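# Transfer 96-well plate from nest N1 to bench B1

## Task

Carry the 96-well plate from plate nest N1 and set it down on bench spot B1, with its long side aligned to the length of the taped outline and the plate lying fully within it. Then release the plate and withdraw the grippers.

## Robot and tools

Robot and frame. Two arms, left_arm and right_arm, each have six joints plus a parallel gripper. Gripper positions are reported in one shared scene frame, in metres. Its origin sits on the table surface midway between the arms, +x points forward over the table, +z points up, and left_arm is on the +y side. The arm names do not correspond to the left or right side of any image. Viewed from behind the arms, N1 is the nest on the right (the right_arm side) and B1 is the bench spot on the left. Arm bases may be slightly tilted. Any mounting plates and the metal frame behind the arms are fixed obstacles, and a "too close" warning counts a plate and its half of the frame as part of that arm. Printed hand positions can be somewhat wrong, more so at long reach.

Gripper geometry. The fingers point along the gripper's +z axis and close along its y axis. The reported end_effector_position is the spot between the finger pads, roughly 1 cm short of the fingertips. Orientation is given as end_effector_quat_wxyz.

execute_actions. Argument actions is a list holding zero or one item. An empty list changes nothing and returns the current state. A motion item is {"rows": [...], "steps": n}: rows has 1 to 15 rows, steps is 1 to 15 (default 15), each step lasts 1/30 s, and one row is applied per step, with the last row repeated to fill remaining steps. A wait item is {"steps": n} only, n up to 300; it issues no command and returns once n steps have elapsed since the previous result, with your reply time counting toward them. Optional pictures (true/false) controls whether camera images come back; by default they do. A refused call sends nothing to the robot.

Row layout. Each row is one flat list of 14 numbers, each in [-1, 1], always covering both arms: left_arm waist, shoulder, elbow, wrist pitch, wrist yaw, wrist roll, opening, then the same seven for right_arm. The six joint entries are offsets in joint space, not poses. They are measured from the joint angles in the most recent result that printed them; before any such result in the scene, and for the second and later calls within one reply, they are measured from where the arm is when the action begins. Every row in an action uses that same reference, not the previous row. Scale: 1.0 equals 1.202 rad for the waist, 1.258 for the shoulder, 1.238 for the elbow, 2.073 for wrist pitch, and 2.022 for wrist yaw and for wrist roll. The opening entry is absolute: +1 fully open, -1 closed; between the ends the fingers go where grip_measured would read that value.

Joint ranges (rad), same for both arms: waist -2.618 to 3.054, shoulder 0.000 to 3.142, elbow 0.000 to 3.142, wrist pitch -1.571 to 1.571, wrist yaw -1.571 to 1.571, wrist roll -2.094 to 2.094. Asking for more than 0.036 rad beyond an end, outward, gets the call refused. True ends may differ by up to 0.036 rad; a target past the true end is clipped to it and the result may say "joint sent to its limit" (possibly referring to an earlier, still-running action). Absence of that line does not prove more travel exists.

Motion behaviour. Each joint's target is held within a fixed lead of its measured angle per step: 0.202 rad waist, 0.258 shoulder, 0.238 elbow, 0.573 wrist pitch, 0.522 wrist yaw and roll. If targets would move a gripper more than 70 mm from its measured spot in one step, all that arm's targets are pulled back proportionally. So big moves take several actions. Arms keep heading for the last commanded target while you think or wait, until everything nearly stops or a step is HELD. A row of zeros is not a pause: it drives joints back to the reference angles. Arms can sag under zero offsets; to hold a posture, the first call of a reply should carry the offsets back to the desired angles, later calls zeros, increasing the correction if a joint keeps falling short.

Result lines. The state line gives left_arm and right_arm gripper pose. "joint command not followed" means a clearance check altered or blocked joint targets on some steps; the rest of the row still ran. HELD flags steps where your row was not (fully) sent. Joint positions and Joint velocities list, per arm, six joints (rad, rad/s) then the finger-pad gap (m, m/s; 0.094 m is fully open). grip_measured is the measured opening on the command scale; each gripper may read up to about 1 mm off, consistently. Joint torques follow the joint order without the gripper and include offsets, scale errors and noise. MOTOR HOT appears from 75 °C; at 90 °C the arm is halted for 10 s, and at 100 °C it goes limp and drops; these are reported as OVER-TEMPERATURE FAULT. Holding loads heats motors, even during thinking.

Gripping. To keep hold, command an opening lower than grip_measured; roughly 0.03 lower is firm, smaller margins are gentler. Pad force tops out near 50 to 62 N and can spike on first contact.

zoom_image. Arguments: camera (cam_head_left, cam_head_right, cam_high, cam_low, cam_left_wrist, cam_right_wrist, all 896x504) and region [x0, y0, x1, y1] in pixels from the top-left corner, no bigger than 504 by 504. It magnifies that camera's most recent image.

finished_scene. Argument scene is the current scene's number. Replying without any tool call ends everything.

Avoid: dropping the plate from more than a few millimetres, knocking anything off the table, arms striking or pressing each other, slams, hard pushes and overheating. Quick, smooth, economical motion is preferred.

Each tool is called after "Call:" as a command line: name --argument value for each argument, lists and objects as JSON in quotes; but a table of rows of numbers goes row by row, as --pt "numbers of a row", without its own name.

## Session

Call:
execute_actions --actions '[]'

Scene clock: 0.00 s of 13200.00 s.
left_arm: end_effector_position=(+0.0630, +0.7022, +0.2822) grip_measured=+1.000 end_effector_quat_wxyz=(-0.020, +0.949, -0.314, +0.031) | right_arm: end_effector_position=(+0.2438, -0.3555, +0.2743) grip_measured=+1.000 end_effector_quat_wxyz=(+0.069, +0.740, +0.669, +0.005)
Joint positions: left_arm=[ 1.82   1.833  1.593 -1.282  0.56  -0.836  0.094] | right_arm=[-0.08   0.726  0.873 -1.146  0.212  1.724  0.094]
Joint velocities: left_arm=[ 0.002 -0.012  0.007 -0.022  0.051 -0.007  0.   ] | right_arm=[ 0.007  0.022  0.002 -0.037 -0.037 -0.022  0.   ]
Joint torques (N m, as the arm reports them, + toward a larger angle): no reading

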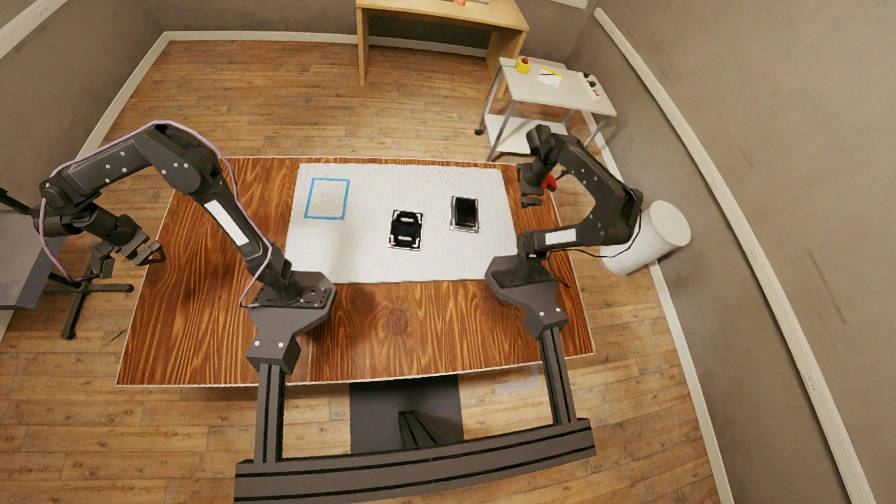

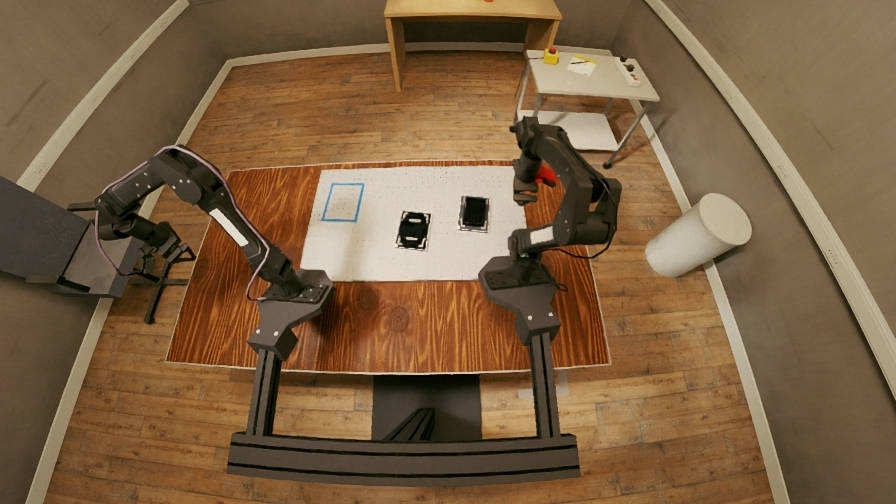

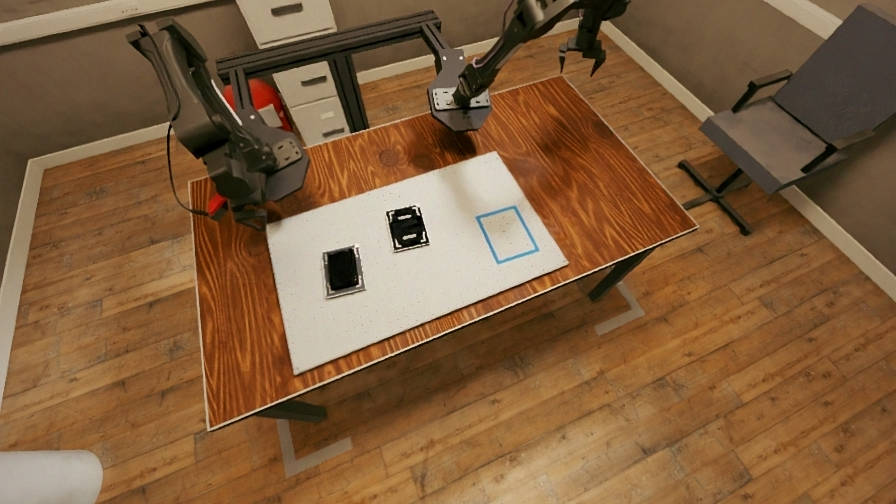

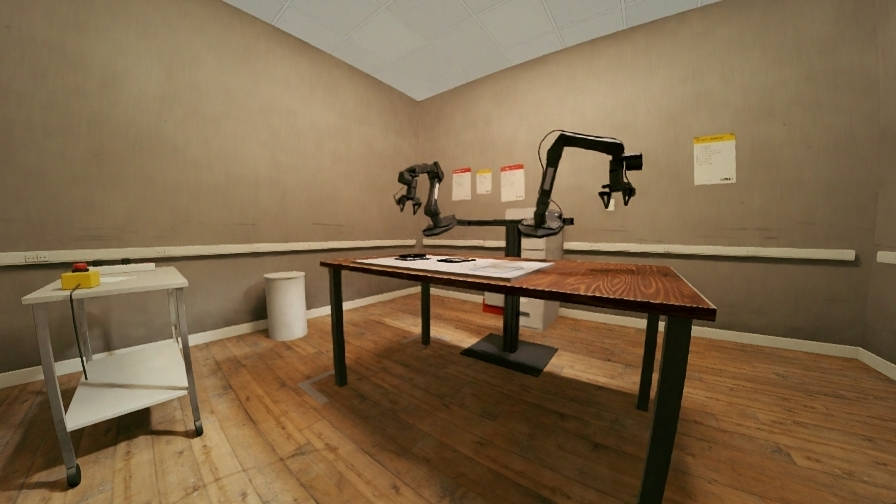

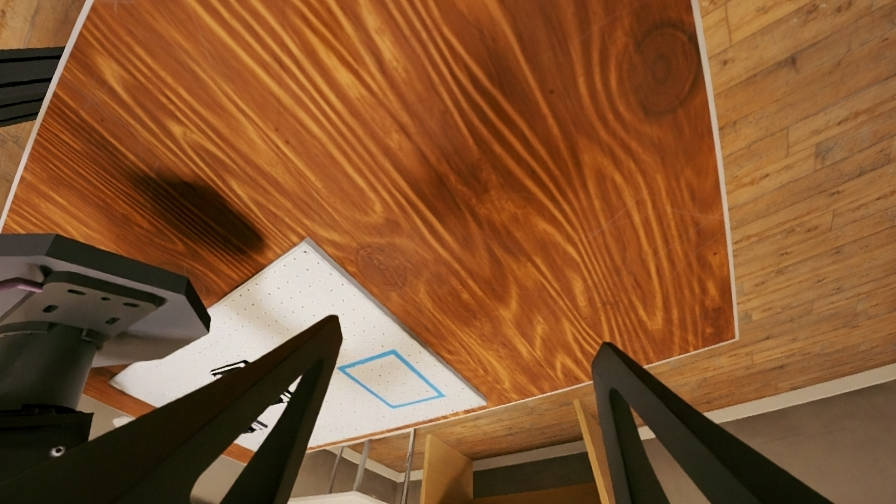

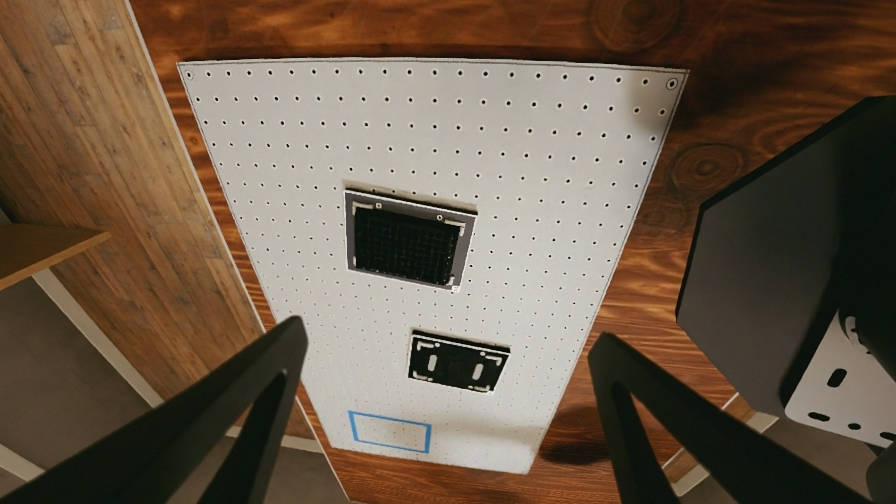

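Call:
zoom_image --camera "cam_right_wrist" --region '[300, 150, 560, 470]'

Call:
zoom_image --camera "cam_head_left" --region '[270, 130, 600, 330]'

Call:
zoom_image --camera "cam_high" --region '[250, 140, 590, 380]'

Region (300, 150, 560, 470) of cam_right_wrist's 896x504 image, scaled by 1.575, with more detail than that image has; it fills the left 410 columns of this view, and the rest is white.

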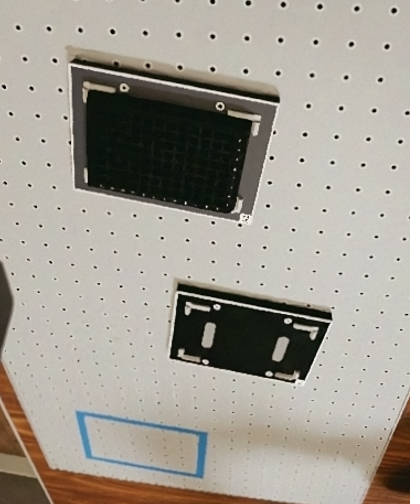

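Region (270, 130, 600, 330) of cam_head_left's 896x504 image, scaled by 1.527, with more detail than that image has; it fills the top 305 rows of this view, and the rest is white.

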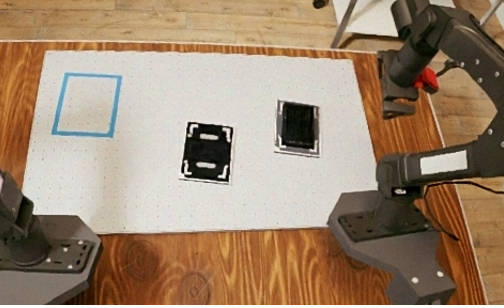

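Region (250, 140, 590, 380) of cam_high's 896x504 image, scaled by 1.482, with more detail than that image has; it fills the top 356 rows of this view, and the rest is white.

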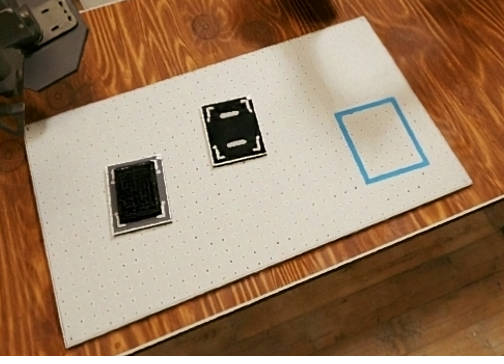

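Call:
zoom_image --camera "cam_right_wrist" --region '[170, 50, 674, 330]'

Call:
zoom_image --camera "cam_head_left" --region '[280, 150, 410, 290]'

Call:
zoom_image --camera "cam_head_left" --region '[400, 150, 530, 290]'

Region (170, 50, 674, 330) of cam_right_wrist's 896x504 image, scaled by 1.000.

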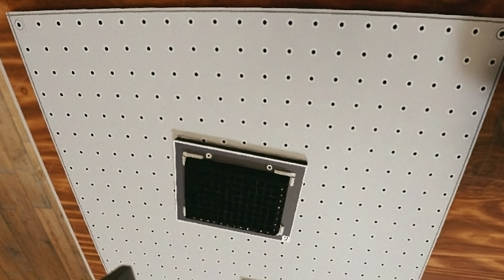

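Region (280, 150, 410, 290) of cam_head_left's 896x504 image, scaled by 3.600, with more detail than that image has; it fills the left 468 columns of this view, and the rest is white.

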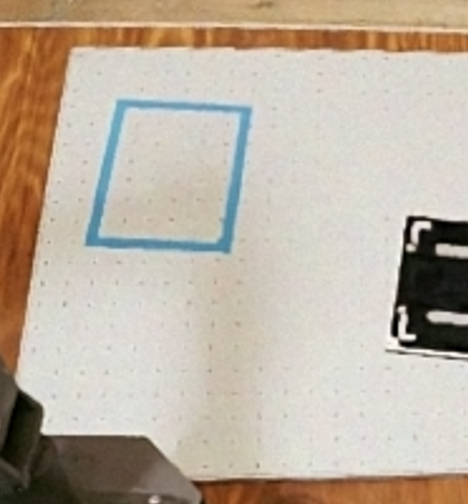

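Region (400, 150, 530, 290) of cam_head_left's 896x504 image, scaled by 3.600, with more detail than that image has; it fills the left 468 columns of this view, and the rest is white.

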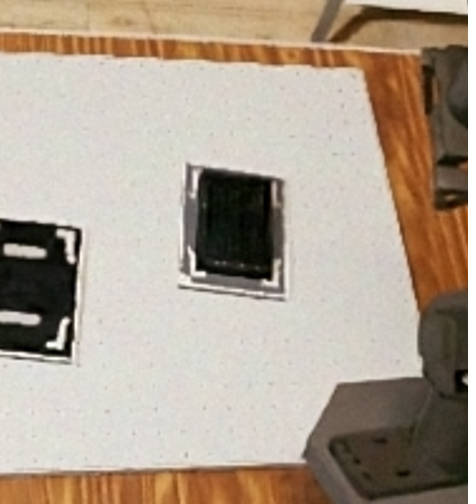

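Call:
execute_actions --actions '[{"rows": [[-0.2,-0.04,-0.07,0.05,-0.08,0.05,1, 0.05,0.13,0.05,0.04,0.004,-0.12,1],[-0.4,-0.08,-0.14,0.1,-0.16,0.09,1, 0.11,0.27,0.09,0.08,0.008,-0.23,1],[-0.6,-0.12,-0.21,0.16,-0.24,0.14,1, 0.16,0.4,0.14,0.12,0.012,-0.35,1],[-0.8,-0.17,-0.28,0.21,-0.32,0.19,1, 0.22,0.53,0.18,0.16,0.016,-0.47,1],[-1.0,-0.211,-0.351,0.261,-0.402,0.232,1, 0.271,0.669,0.230,0.196,0.02,-0.586,1]], "steps": 15}]' --pictures false

Call:
execute_actions --actions '[{"steps": 45}]' --pictures false

Scene clock: 96.70 s of 13200.00 s.
left_arm: end_effector_position=(+0.2290, +0.5845, +0.1508) grip_measured=+1.000 end_effector_quat_wxyz=(-0.061, -0.475, +0.856, +0.197) | right_arm: end_effector_position=(+0.3509, -0.2227, +0.1426) grip_measured=+1.000 end_effector_quat_wxyz=(-0.021, +0.175, +0.984, -0.005)
Joint positions: left_arm=[ 0.801  1.603  1.166 -0.773 -0.189 -0.399  0.094] | right_arm=[ 0.234  1.589  1.154 -0.755  0.235  0.717  0.094]
Joint velocities: left_arm=[-2.063 -0.002  0.022  0.242 -0.374  0.139  0.   ] | right_arm=[ 0.012  0.725 -0.154 -0.037  0.022 -1.092  0.   ]
Joint torques (N m, as the arm reports them, + toward a larger angle): left_arm=[  1.75 -10.54   3.73   0.06  -0.27   0.04] | right_arm=[  2.76 -12.36   5.08   0.78   0.19  -0.09]
Steps of this call (steps 1 to 90: nothing new was sent; then 93.20 s passed at rest; steps 91 to 105: all 15 steps of this action). Readings (joint positions):
91: left_arm=[1.803 1.828 1.582 -1.267 0.535 -0.824] | right_arm=[-0.073 0.742 0.879 -1.148 0.215 1.692]
92: left_arm=[1.765 1.810 1.546 -1.224 0.479 -0.798] | right_arm=[-0.045 0.789 0.902 -1.147 0.220 1.624]
94: left_arm=[1.635 1.741 1.410 -1.096 0.319 -0.703] | right_arm=[0.035 0.923 0.966 -1.086 0.225 1.483]
98: left_arm=[1.319 1.611 1.179 -0.918 0.001 -0.510] | right_arm=[0.175 1.159 1.089 -0.933 0.231 1.219]
105: the state above

Scene clock: 98.20 s of 13200.00 s.
left_arm: end_effector_position=(+0.2691, +0.5391, +0.1382) grip_measured=+1.000 end_effector_quat_wxyz=(-0.050, -0.385, +0.903, +0.183) | right_arm: end_effector_position=(+0.3495, -0.2242, +0.1412) grip_measured=+1.000 end_effector_quat_wxyz=(-0.021, +0.092, +0.996, -0.007)
Joint positions: left_arm=[ 0.612  1.603  1.166 -0.752 -0.235 -0.371  0.094] | right_arm=[ 0.234  1.588  1.145 -0.749  0.242  0.549  0.094]
Joint velocities: left_arm=[-0.002 -0.027  0.012 -0.022 -0.037 -0.081  0.   ] | right_arm=[-0.012  0.007 -0.002  0.037 -0.022 -0.007  0.   ]
Joint torques (N m, as the arm reports them, + toward a larger angle): left_arm=[  1.75 -10.91   3.78   0.26  -0.41   0.08] | right_arm=[ 2.8  -9.01  5.08  0.76  0.11 -0.12]
Steps of this call (steps 1 to 30: the robot went on to your last target; steps 31 to 45: nothing new was sent). Readings (joint positions):
1: left_arm=[0.729 1.603 1.166 -0.764 -0.198 -0.393] | right_arm=[0.234 1.605 1.149 -0.755 0.235 0.683]
2: left_arm=[0.666 1.603 1.166 -0.757 -0.200 -0.388] | right_arm=[0.234 1.608 1.145 -0.756 0.235 0.656]
4: left_arm=[0.592 1.603 1.166 -0.752 -0.200 -0.379] | right_arm=[0.234 1.601 1.145 -0.754 0.237 0.617]
8: left_arm=[0.598 1.603 1.166 -0.752 -0.215 -0.373] | right_arm=[0.234 1.588 1.145 -0.750 0.241 0.577]
45: the state above
All arms were judged still, so your last target was given up. Only a new action makes them travel on or press farther. Fingers that are still opening or closing keep moving.

Call:
execute_actions --actions '[{"rows": [[-0.03,-0.01,0,0,0,0,1,0.01,-0.02,0.01,0,0,0,1],[-0.07,-0.02,0,0,0,0,1,0.01,-0.02,0.01,0,0,0,1],[-0.12,-0.03,0,0,0,0,1,0.01,-0.02,0.01,0,0,0,1],[-0.18,-0.04,0,0,0,0,1,0.01,-0.02,0.01,0,0,0,1],[-0.24,-0.04,0,0,0,0,1,0.01,-0.02,0.01,0,0,0,1],[-0.30,-0.04,0,0,0,0,1,0.01,-0.02,0.01,0,0,0,1],[-0.36,-0.04,0,0,0,0,1,0.01,-0.02,0.01,0,0,0,1],[-0.42,-0.04,0,0,0,0,1,0.01,-0.02,0.01,0,0,0,1],[-0.48,-0.04,0,0,0,0,1,0.01,-0.02,0.01,0,0,0,1],[-0.54,-0.04,0,0,0,0,1,0.01,-0.02,0.01,0,0,0,1],[-0.59,-0.04,0,0,0,0,1,0.01,-0.02,0.01,0,0,0,1],[-0.64,-0.04,0,0,0,0,1,0.01,-0.02,0.01,0,0,0,1],[-0.675,-0.04,0,0,0,0,1,0.01,-0.02,0.01,0,0,0,1],[-0.70,-0.04,0,0,0,0,1,0.01,-0.02,0.01,0,0,0,1],[-0.714,-0.04,0,0,0,0,1,0.01,-0.02,0.01,0,0,0,1]], "steps": 15}]' --pictures false

Call:
execute_actions --actions '[{"steps": 25}]'

Scene clock: 109.53 s of 13200.00 s.
left_arm: end_effector_position=(+0.3258, +0.2509, +0.1434) grip_measured=+1.000 end_effector_quat_wxyz=(-0.013, -0.038, +0.999, +0.001) | right_arm: end_effector_position=(+0.3495, -0.2242, +0.1412) grip_measured=+1.000 end_effector_quat_wxyz=(-0.021, +0.092, +0.996, -0.007)
Joint positions: left_arm=[-0.201  1.584  1.166 -0.746 -0.227 -0.371  0.094] | right_arm=[ 0.234  1.588  1.145 -0.749  0.242  0.549  0.094]
Joint velocities: left_arm=[-1.385 -0.012  0.002  0.051  0.125  0.007  0.   ] | right_arm=[ 0.002  0.002 -0.017 -0.11   0.022 -0.022  0.   ]
Joint torques (N m, as the arm reports them, + toward a larger angle): left_arm=[  1.8  -10.28   4.71   0.18  -0.24  -0.02] | right_arm=[ 2.86 -9.38  5.12  0.67  0.   -0.02]
Steps of this call (steps 1 to 90: nothing new was sent; then 7.83 s passed at rest; steps 91 to 105: all 15 steps of this action). Readings (joint positions):
91: left_arm=[0.609 1.603 1.166 -0.752 -0.236 -0.371] | right_arm=[0.234 1.588 1.145 -0.749 0.242 0.549]
92: left_arm=[0.599 1.603 1.166 -0.752 -0.237 -0.371] | right_arm=[0.234 1.588 1.145 -0.749 0.242 0.549]
94: left_arm=[0.537 1.601 1.166 -0.752 -0.244 -0.371] | right_arm=[0.234 1.588 1.145 -0.749 0.242 0.549]
98: left_arm=[0.276 1.587 1.166 -0.749 -0.242 -0.371] | right_arm=[0.234 1.588 1.145 -0.749 0.242 0.549]
105: the state above

Scene clock: 110.37 s of 13200.00 s.
left_arm: end_effector_position=(+0.3222, +0.2340, +0.1467) grip_measured=+1.000 end_effector_quat_wxyz=(-0.012, -0.018, +1.000, -0.011) | right_arm: end_effector_position=(+0.3495, -0.2242, +0.1412) grip_measured=+1.000 end_effector_quat_wxyz=(-0.021, +0.092, +0.996, -0.007)
Joint positions: left_arm=[-0.248  1.584  1.166 -0.746 -0.225 -0.371  0.094] | right_arm=[ 0.234  1.588  1.145 -0.749  0.242  0.549  0.094]
Joint velocities: left_arm=[-0.002  0.002 -0.027  0.022 -0.11  -0.007  0.   ] | right_arm=[ 0.002 -0.012 -0.002 -0.022 -0.007 -0.037  0.   ]
Joint torques (N m, as the arm reports them, + toward a larger angle): left_arm=[ -1.93 -10.21   4.44   0.25  -0.09   0.01] | right_arm=[ 2.85 -9.37  5.1   0.68  0.   -0.02]
Steps of this call (steps 1 to 25: the robot went on to your last target). Readings (joint positions):
1: left_arm=[-0.240 1.584 1.166 -0.746 -0.221 -0.371] | right_arm=[0.234 1.588 1.145 -0.749 0.242 0.549]
2: left_arm=[-0.262 1.584 1.166 -0.746 -0.217 -0.371] | right_arm=[0.234 1.588 1.145 -0.749 0.242 0.549]
4: left_arm=[-0.267 1.584 1.166 -0.746 -0.216 -0.371] | right_arm=[0.234 1.588 1.145 -0.749 0.242 0.549]
8: left_arm=[-0.249 1.584 1.166 -0.746 -0.222 -0.371] | right_arm=[0.234 1.588 1.145 -0.749 0.242 0.549]
25: the state above

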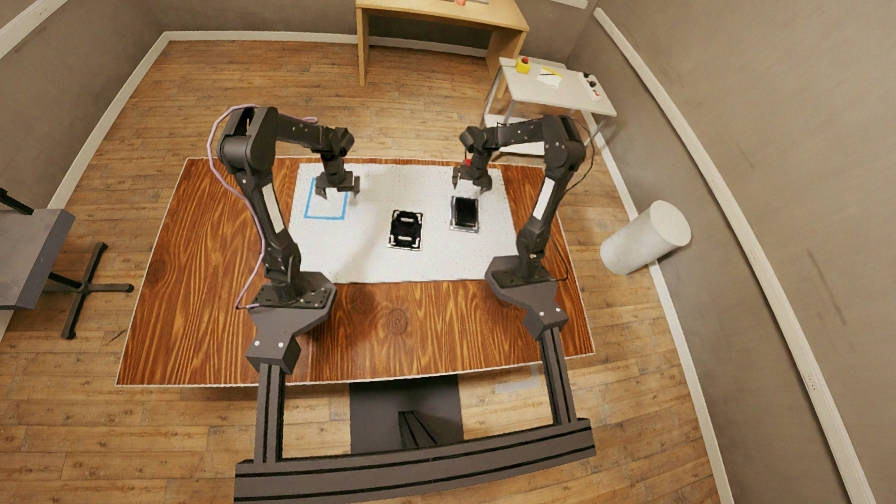

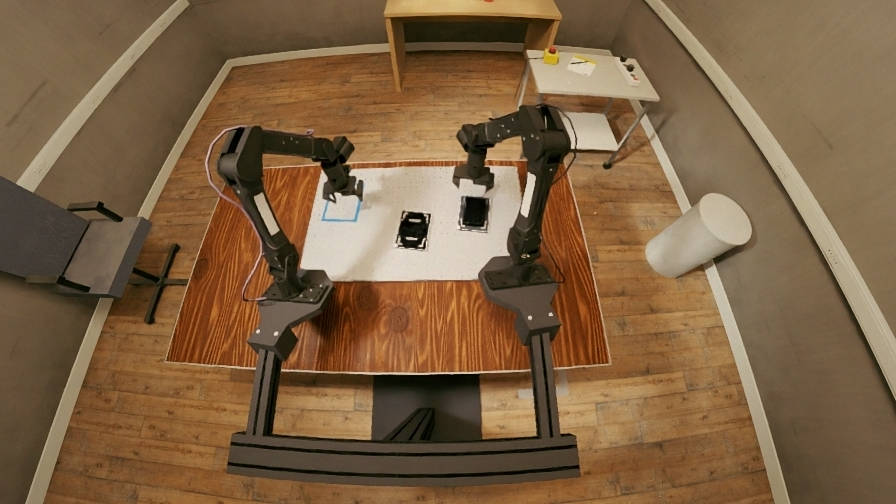

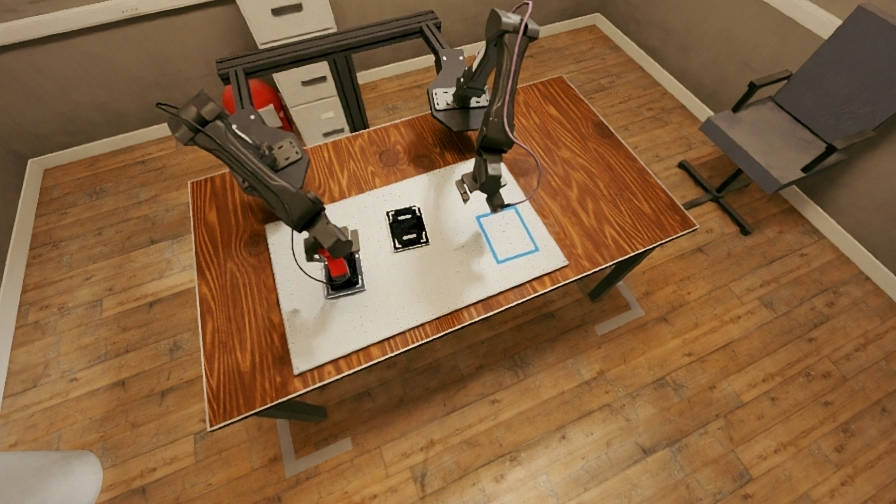

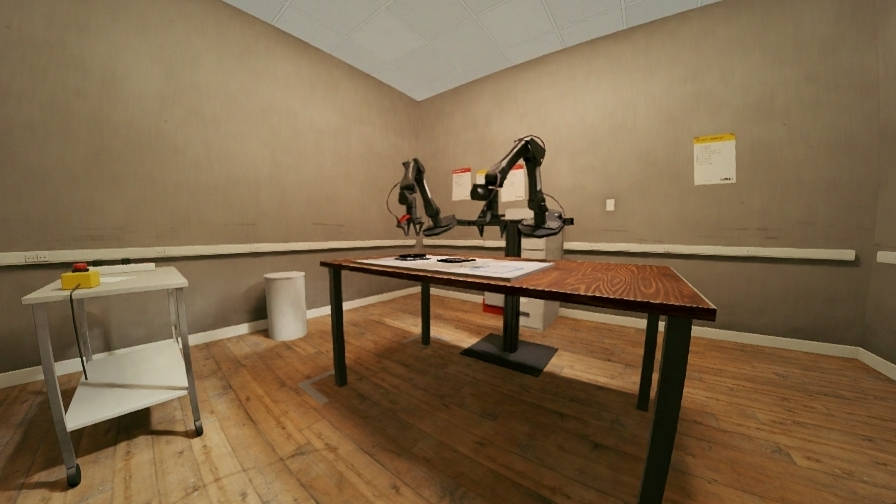

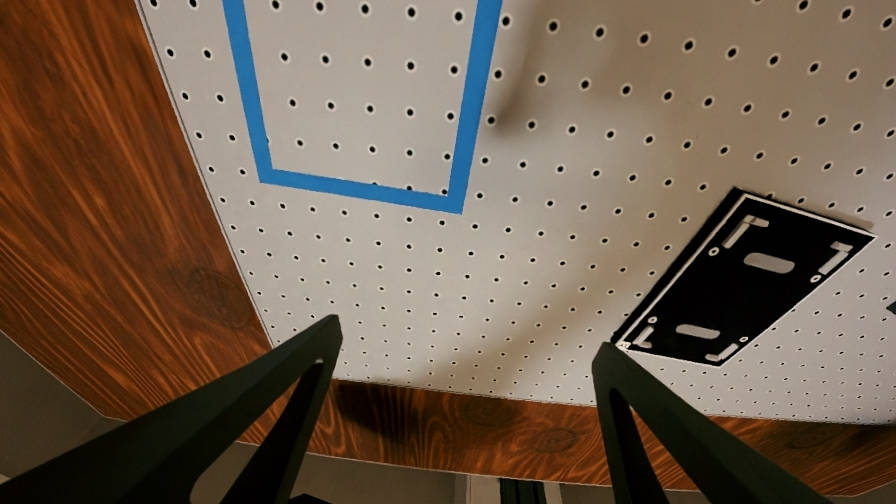

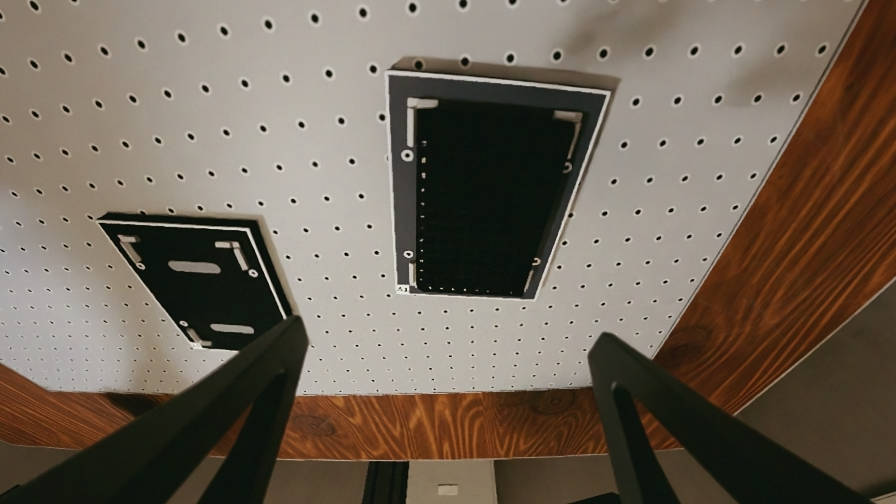

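Call:
execute_actions --actions '[{"rows": [[0,-0.015,0,0,0,0,1,-0.004,0.002,-0.012,0.011,-0.001,-0.003,1],[0,-0.015,0,0,0,0,1,-0.009,0.005,-0.029,0.027,-0.002,-0.006,1],[0,-0.015,0,0,0,0,1,-0.015,0.009,-0.048,0.046,-0.004,-0.01,1],[0,-0.015,0,0,0,0,1,-0.021,0.013,-0.068,0.064,-0.006,-0.014,1],[0,-0.015,0,0,0,0,1,-0.027,0.016,-0.087,0.082,-0.007,-0.018,1],[0,-0.015,0,0,0,0,1,-0.033,0.02,-0.107,0.1,-0.009,-0.023,1],[0,-0.015,0,0,0,0,1,-0.039,0.023,-0.126,0.119,-0.01,-0.027,1],[0,-0.015,0,0,0,0,1,-0.045,0.027,-0.145,0.137,-0.012,-0.031,1],[0,-0.015,0,0,0,0,1,-0.051,0.031,-0.165,0.155,-0.014,-0.035,1],[0,-0.015,0,0,0,0,1,-0.056,0.034,-0.182,0.172,-0.015,-0.038,1],[0,-0.015,0,0,0,0,1,-0.06,0.036,-0.194,0.183,-0.016,-0.041,1]], "steps": 15}]' --pictures false

Call:
execute_actions --actions '[{"steps": 25}]'

Scene clock: 178.10 s of 13200.00 s.
left_arm: end_effector_position=(+0.3222, +0.2340, +0.1467) grip_measured=+1.000 end_effector_quat_wxyz=(-0.012, -0.018, +1.000, -0.011) | right_arm: end_effector_position=(+0.3182, -0.2418, +0.0828) grip_measured=+1.000 end_effector_quat_wxyz=(-0.016, +0.093, +0.996, -0.008)
Joint positions: left_arm=[-0.248  1.584  1.166 -0.746 -0.225 -0.371  0.094] | right_arm=[ 0.169  1.632  0.911 -0.448  0.223  0.487  0.094]
Joint velocities: left_arm=[ 0.022  0.002 -0.012 -0.007  0.022 -0.037  0.   ] | right_arm=[-0.012  0.037 -0.032  0.33  -0.066  0.051  0.   ]
Joint torques (N m, as the arm reports them, + toward a larger angle): left_arm=[-2.09 -9.13  4.65  0.34  0.03  0.02] | right_arm=[ 1.03 -7.25  3.06  1.02 -0.07 -0.13]
Steps of this call (steps 1 to 15: the robot went on to your last target; steps 16 to 90: nothing new was sent; then 64.23 s passed at rest; steps 91 to 105: all 15 steps of this action). Readings (joint positions):
91: left_arm=[-0.248 1.584 1.166 -0.746 -0.225 -0.371] | right_arm=[0.234 1.588 1.145 -0.748 0.242 0.549]
92: left_arm=[-0.248 1.584 1.166 -0.746 -0.225 -0.371] | right_arm=[0.234 1.588 1.142 -0.741 0.242 0.549]
94: left_arm=[-0.248 1.584 1.166 -0.746 -0.225 -0.371] | right_arm=[0.230 1.588 1.121 -0.703 0.241 0.544]
98: left_arm=[-0.248 1.584 1.166 -0.746 -0.225 -0.371] | right_arm=[0.203 1.592 1.027 -0.595 0.234 0.523]
105: the state above

Scene clock: 178.93 s of 13200.00 s.
left_arm: end_effector_position=(+0.3222, +0.2340, +0.1467) grip_measured=+1.000 end_effector_quat_wxyz=(-0.012, -0.018, +1.000, -0.011) | right_arm: end_effector_position=(+0.3336, -0.2362, +0.0827) grip_measured=+1.000 end_effector_quat_wxyz=(+0.014, +0.095, +0.995, +0.007)
Joint positions: left_arm=[-0.248  1.584  1.166 -0.746 -0.225 -0.371  0.094] | right_arm=[ 0.169  1.632  0.911 -0.38   0.218  0.476  0.094]
Joint velocities: left_arm=[-0.027 -0.007  0.022 -0.037 -0.066 -0.037  0.   ] | right_arm=[ 0.007 -0.012 -0.007  0.066 -0.007 -0.022  0.   ]
Joint torques (N m, as the arm reports them, + toward a larger angle): left_arm=[-2.2  -9.14  4.53  0.3   0.03  0.02] | right_arm=[ 1.08 -7.24  2.99  0.89 -0.08 -0.12]
Steps of this call (steps 1 to 25: the robot went on to your last target). Readings (joint positions):
1: left_arm=[-0.248 1.584 1.166 -0.746 -0.225 -0.371] | right_arm=[0.169 1.632 0.911 -0.439 0.221 0.485]
2: left_arm=[-0.248 1.584 1.166 -0.746 -0.225 -0.371] | right_arm=[0.169 1.632 0.911 -0.427 0.220 0.483]
4: left_arm=[-0.248 1.584 1.166 -0.746 -0.225 -0.371] | right_arm=[0.169 1.632 0.911 -0.407 0.219 0.481]
8: left_arm=[-0.248 1.584 1.166 -0.746 -0.225 -0.371] | right_arm=[0.169 1.632 0.911 -0.390 0.218 0.478]
25: the state above

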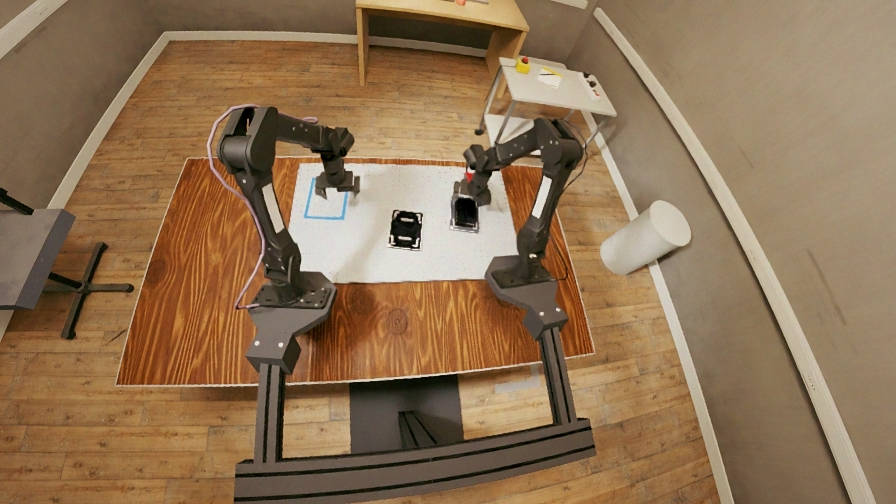

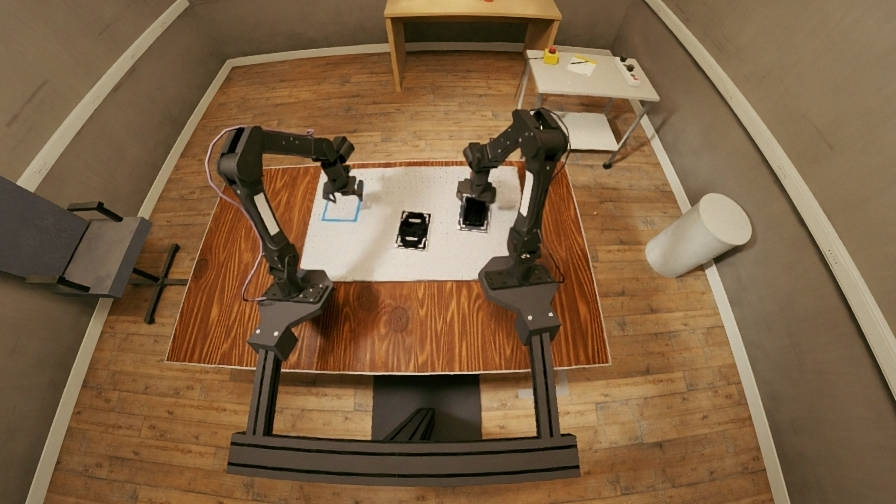

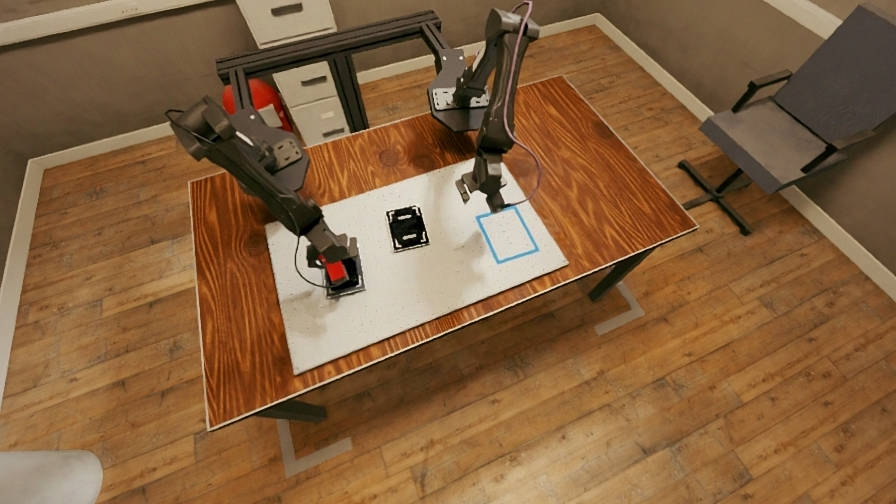

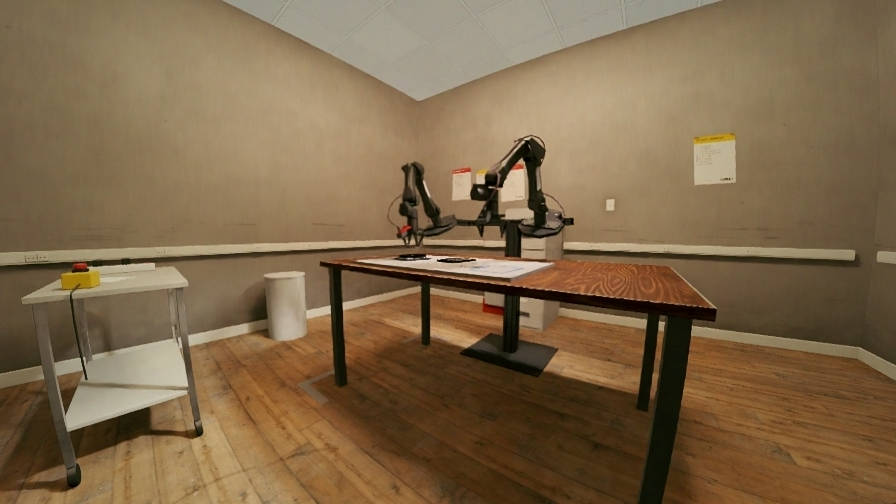

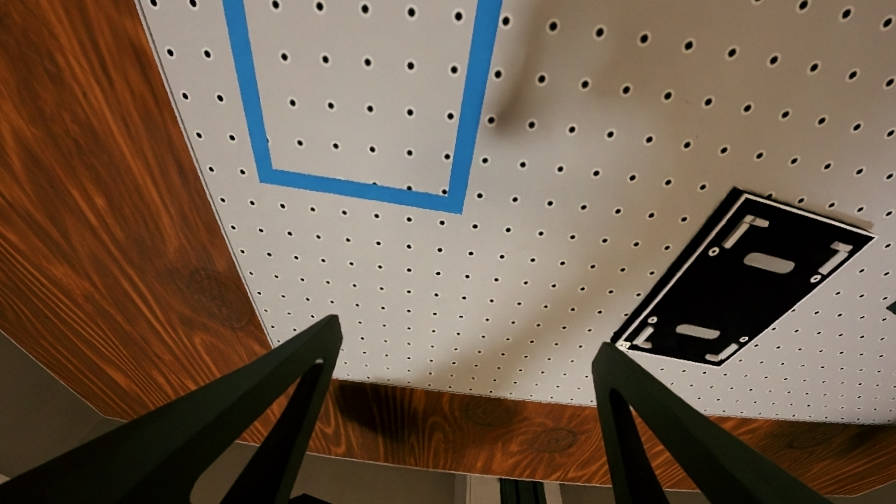

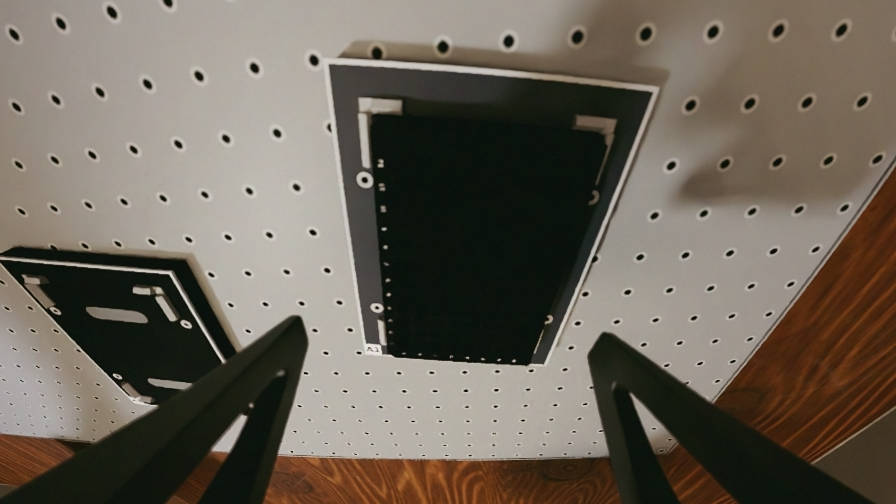

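Call:
zoom_image --camera "cam_right_wrist" --region '[260, 50, 680, 400]'

Region (260, 50, 680, 400) of cam_right_wrist's 896x504 image, scaled by 1.200, with more detail than that image has.

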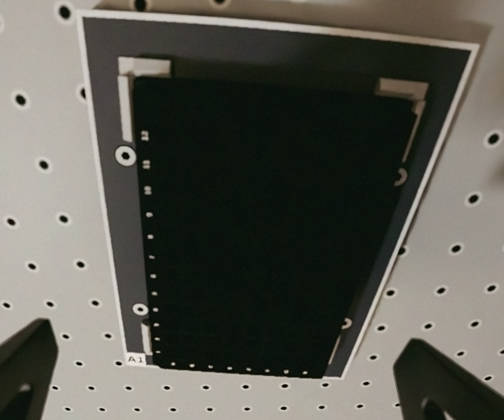

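Call:
execute_actions --actions '[{"rows": [[0,-0.015,0,0,0,0,1,-0.003,0.006,-0.004,0.006,-0.001,0.002,1],[0,-0.015,0,0,0,0,1,-0.006,0.012,-0.008,0.012,-0.002,0.003,1],[0,-0.015,0,0,0,0,1,-0.009,0.017,-0.011,0.018,-0.003,0.005,1],[0,-0.015,0,0,0,0,1,-0.012,0.023,-0.015,0.024,-0.003,0.006,1],[0,-0.015,0,0,0,0,1,-0.015,0.029,-0.019,0.03,-0.004,0.008,1],[0,-0.015,0,0,0,0,1,-0.017,0.035,-0.023,0.036,-0.005,0.009,1],[0,-0.015,0,0,0,0,1,-0.02,0.04,-0.027,0.042,-0.006,0.011,1],[0,-0.015,0,0,0,0,1,-0.023,0.046,-0.03,0.0475,-0.007,0.012,1],[0,-0.015,0,0,0,0,1,-0.026,0.052,-0.034,0.0475,-0.008,0.014,1],[0,-0.015,0,0,0,0,1,-0.0287,0.0575,-0.038,0.0475,-0.008,0.015,1]], "steps": 15}]' --pictures false

Call:
execute_actions --actions '[{"steps": 20}]'

Scene clock: 229.73 s of 13200.00 s.
left_arm: end_effector_position=(+0.3222, +0.2340, +0.1467) grip_measured=+1.000 end_effector_quat_wxyz=(-0.012, -0.018, +1.000, -0.011) | right_arm: end_effector_position=(+0.3226, -0.2433, +0.0587) grip_measured=+1.000 end_effector_quat_wxyz=(+0.002, +0.113, +0.994, -0.000)
Joint positions: left_arm=[-0.248  1.584  1.166 -0.746 -0.225 -0.371  0.094] | right_arm=[ 0.142  1.696  0.876 -0.304  0.211  0.494  0.094]
Joint velocities: left_arm=[-0.007  0.022 -0.017  0.007  0.037  0.007  0.   ] | right_arm=[-0.012  0.012 -0.027  0.066 -0.051  0.051  0.   ]
Joint torques (N m, as the arm reports them, + toward a larger angle): left_arm=[-2.12 -8.91  4.63  0.27  0.02  0.05] | right_arm=[ 0.97 -6.78  2.17  0.95 -0.09  0.1 ]
Steps of this call (steps 1 to 15: the robot went on to your last target; steps 16 to 90: nothing new was sent; then 47.30 s passed at rest; steps 91 to 105: all 15 steps of this action). Readings (joint positions):
91: left_arm=[-0.248 1.584 1.166 -0.746 -0.225 -0.371] | right_arm=[0.169 1.632 0.911 -0.380 0.218 0.476]
92: left_arm=[-0.248 1.584 1.166 -0.746 -0.225 -0.371] | right_arm=[0.169 1.632 0.911 -0.378 0.218 0.476]
94: left_arm=[-0.248 1.584 1.166 -0.746 -0.225 -0.371] | right_arm=[0.168 1.633 0.911 -0.370 0.218 0.477]
98: left_arm=[-0.248 1.584 1.166 -0.746 -0.225 -0.371] | right_arm=[0.158 1.656 0.905 -0.328 0.215 0.482]
105: the state above

Scene clock: 230.40 s of 13200.00 s.
left_arm: end_effector_position=(+0.3222, +0.2340, +0.1467) grip_measured=+1.000 end_effector_quat_wxyz=(-0.012, -0.018, +1.000, -0.011) | right_arm: end_effector_position=(+0.3250, -0.2422, +0.0587) grip_measured=+1.000 end_effector_quat_wxyz=(+0.007, +0.116, +0.993, +0.002)
Joint positions: left_arm=[-0.248  1.584  1.166 -0.746 -0.225 -0.371  0.094] | right_arm=[ 0.142  1.696  0.875 -0.292  0.209  0.497  0.094]
Joint velocities: left_arm=[-0.012  0.002 -0.017 -0.022  0.007 -0.051  0.   ] | right_arm=[ 0.002  0.007 -0.012  0.037 -0.051  0.022  0.   ]
Joint torques (N m, as the arm reports them, + toward a larger angle): left_arm=[-2.   -9.19  4.5   0.25 -0.02  0.  ] | right_arm=[ 0.93 -6.88  2.08  0.87 -0.07  0.07]
Steps of this call (steps 1 to 20: the robot went on to your last target). Readings (joint positions):
1: left_arm=[-0.248 1.584 1.166 -0.746 -0.225 -0.371] | right_arm=[0.142 1.696 0.875 -0.304 0.210 0.494]
2: left_arm=[-0.248 1.584 1.166 -0.746 -0.225 -0.371] | right_arm=[0.142 1.696 0.875 -0.302 0.210 0.495]
4: left_arm=[-0.248 1.584 1.166 -0.746 -0.225 -0.371] | right_arm=[0.142 1.696 0.875 -0.298 0.210 0.495]
8: left_arm=[-0.248 1.584 1.166 -0.746 -0.225 -0.371] | right_arm=[0.142 1.696 0.875 -0.294 0.209 0.496]
20: the state above

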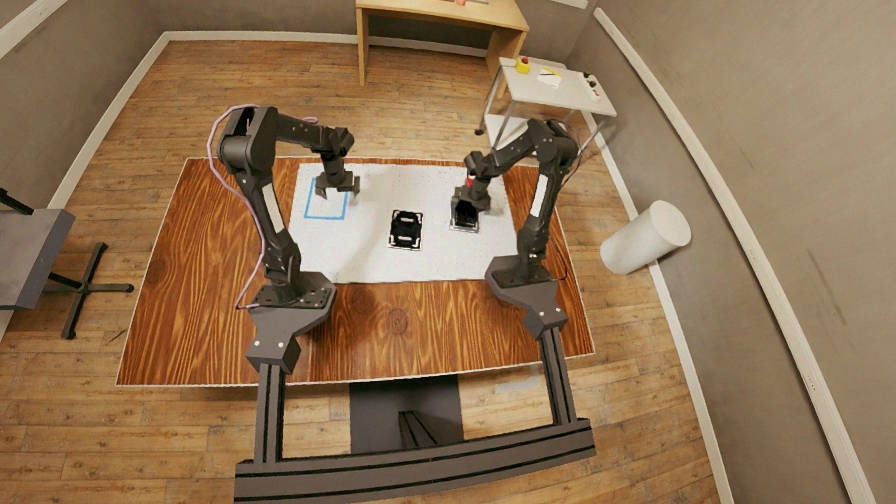

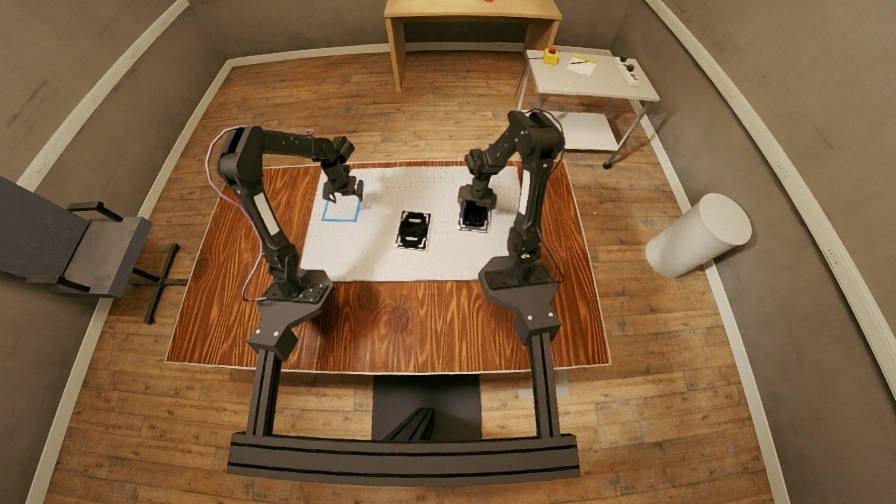

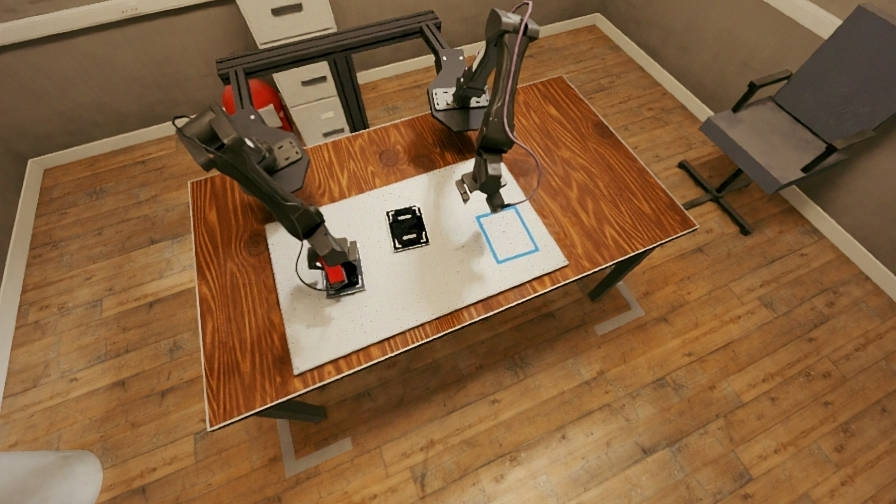

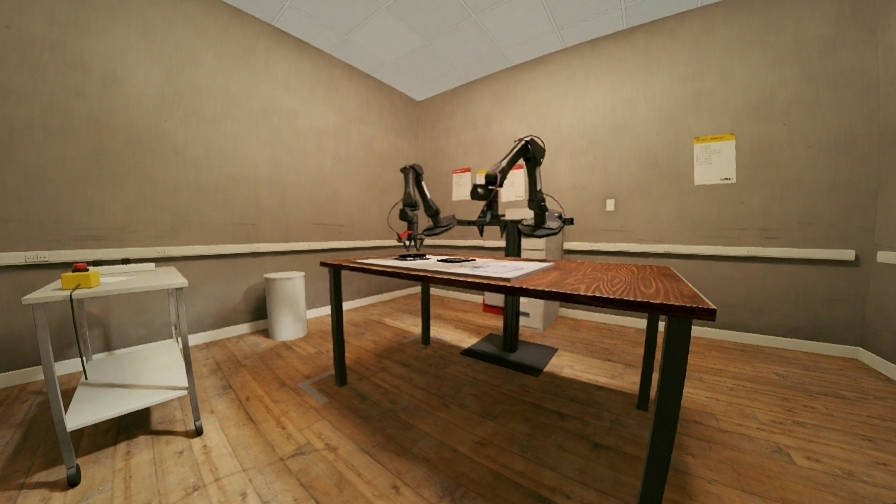

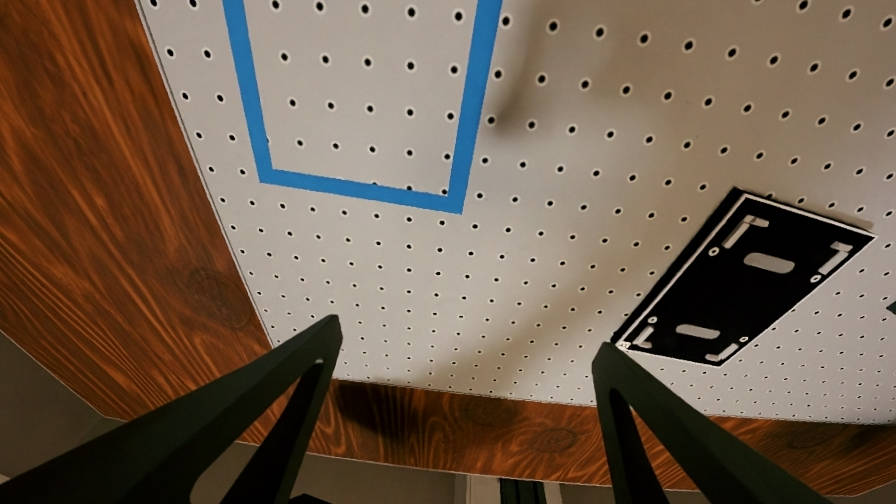

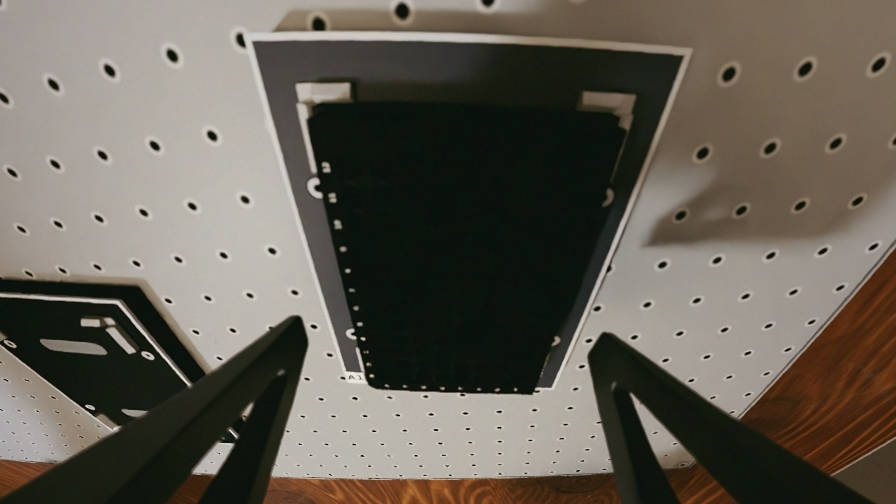

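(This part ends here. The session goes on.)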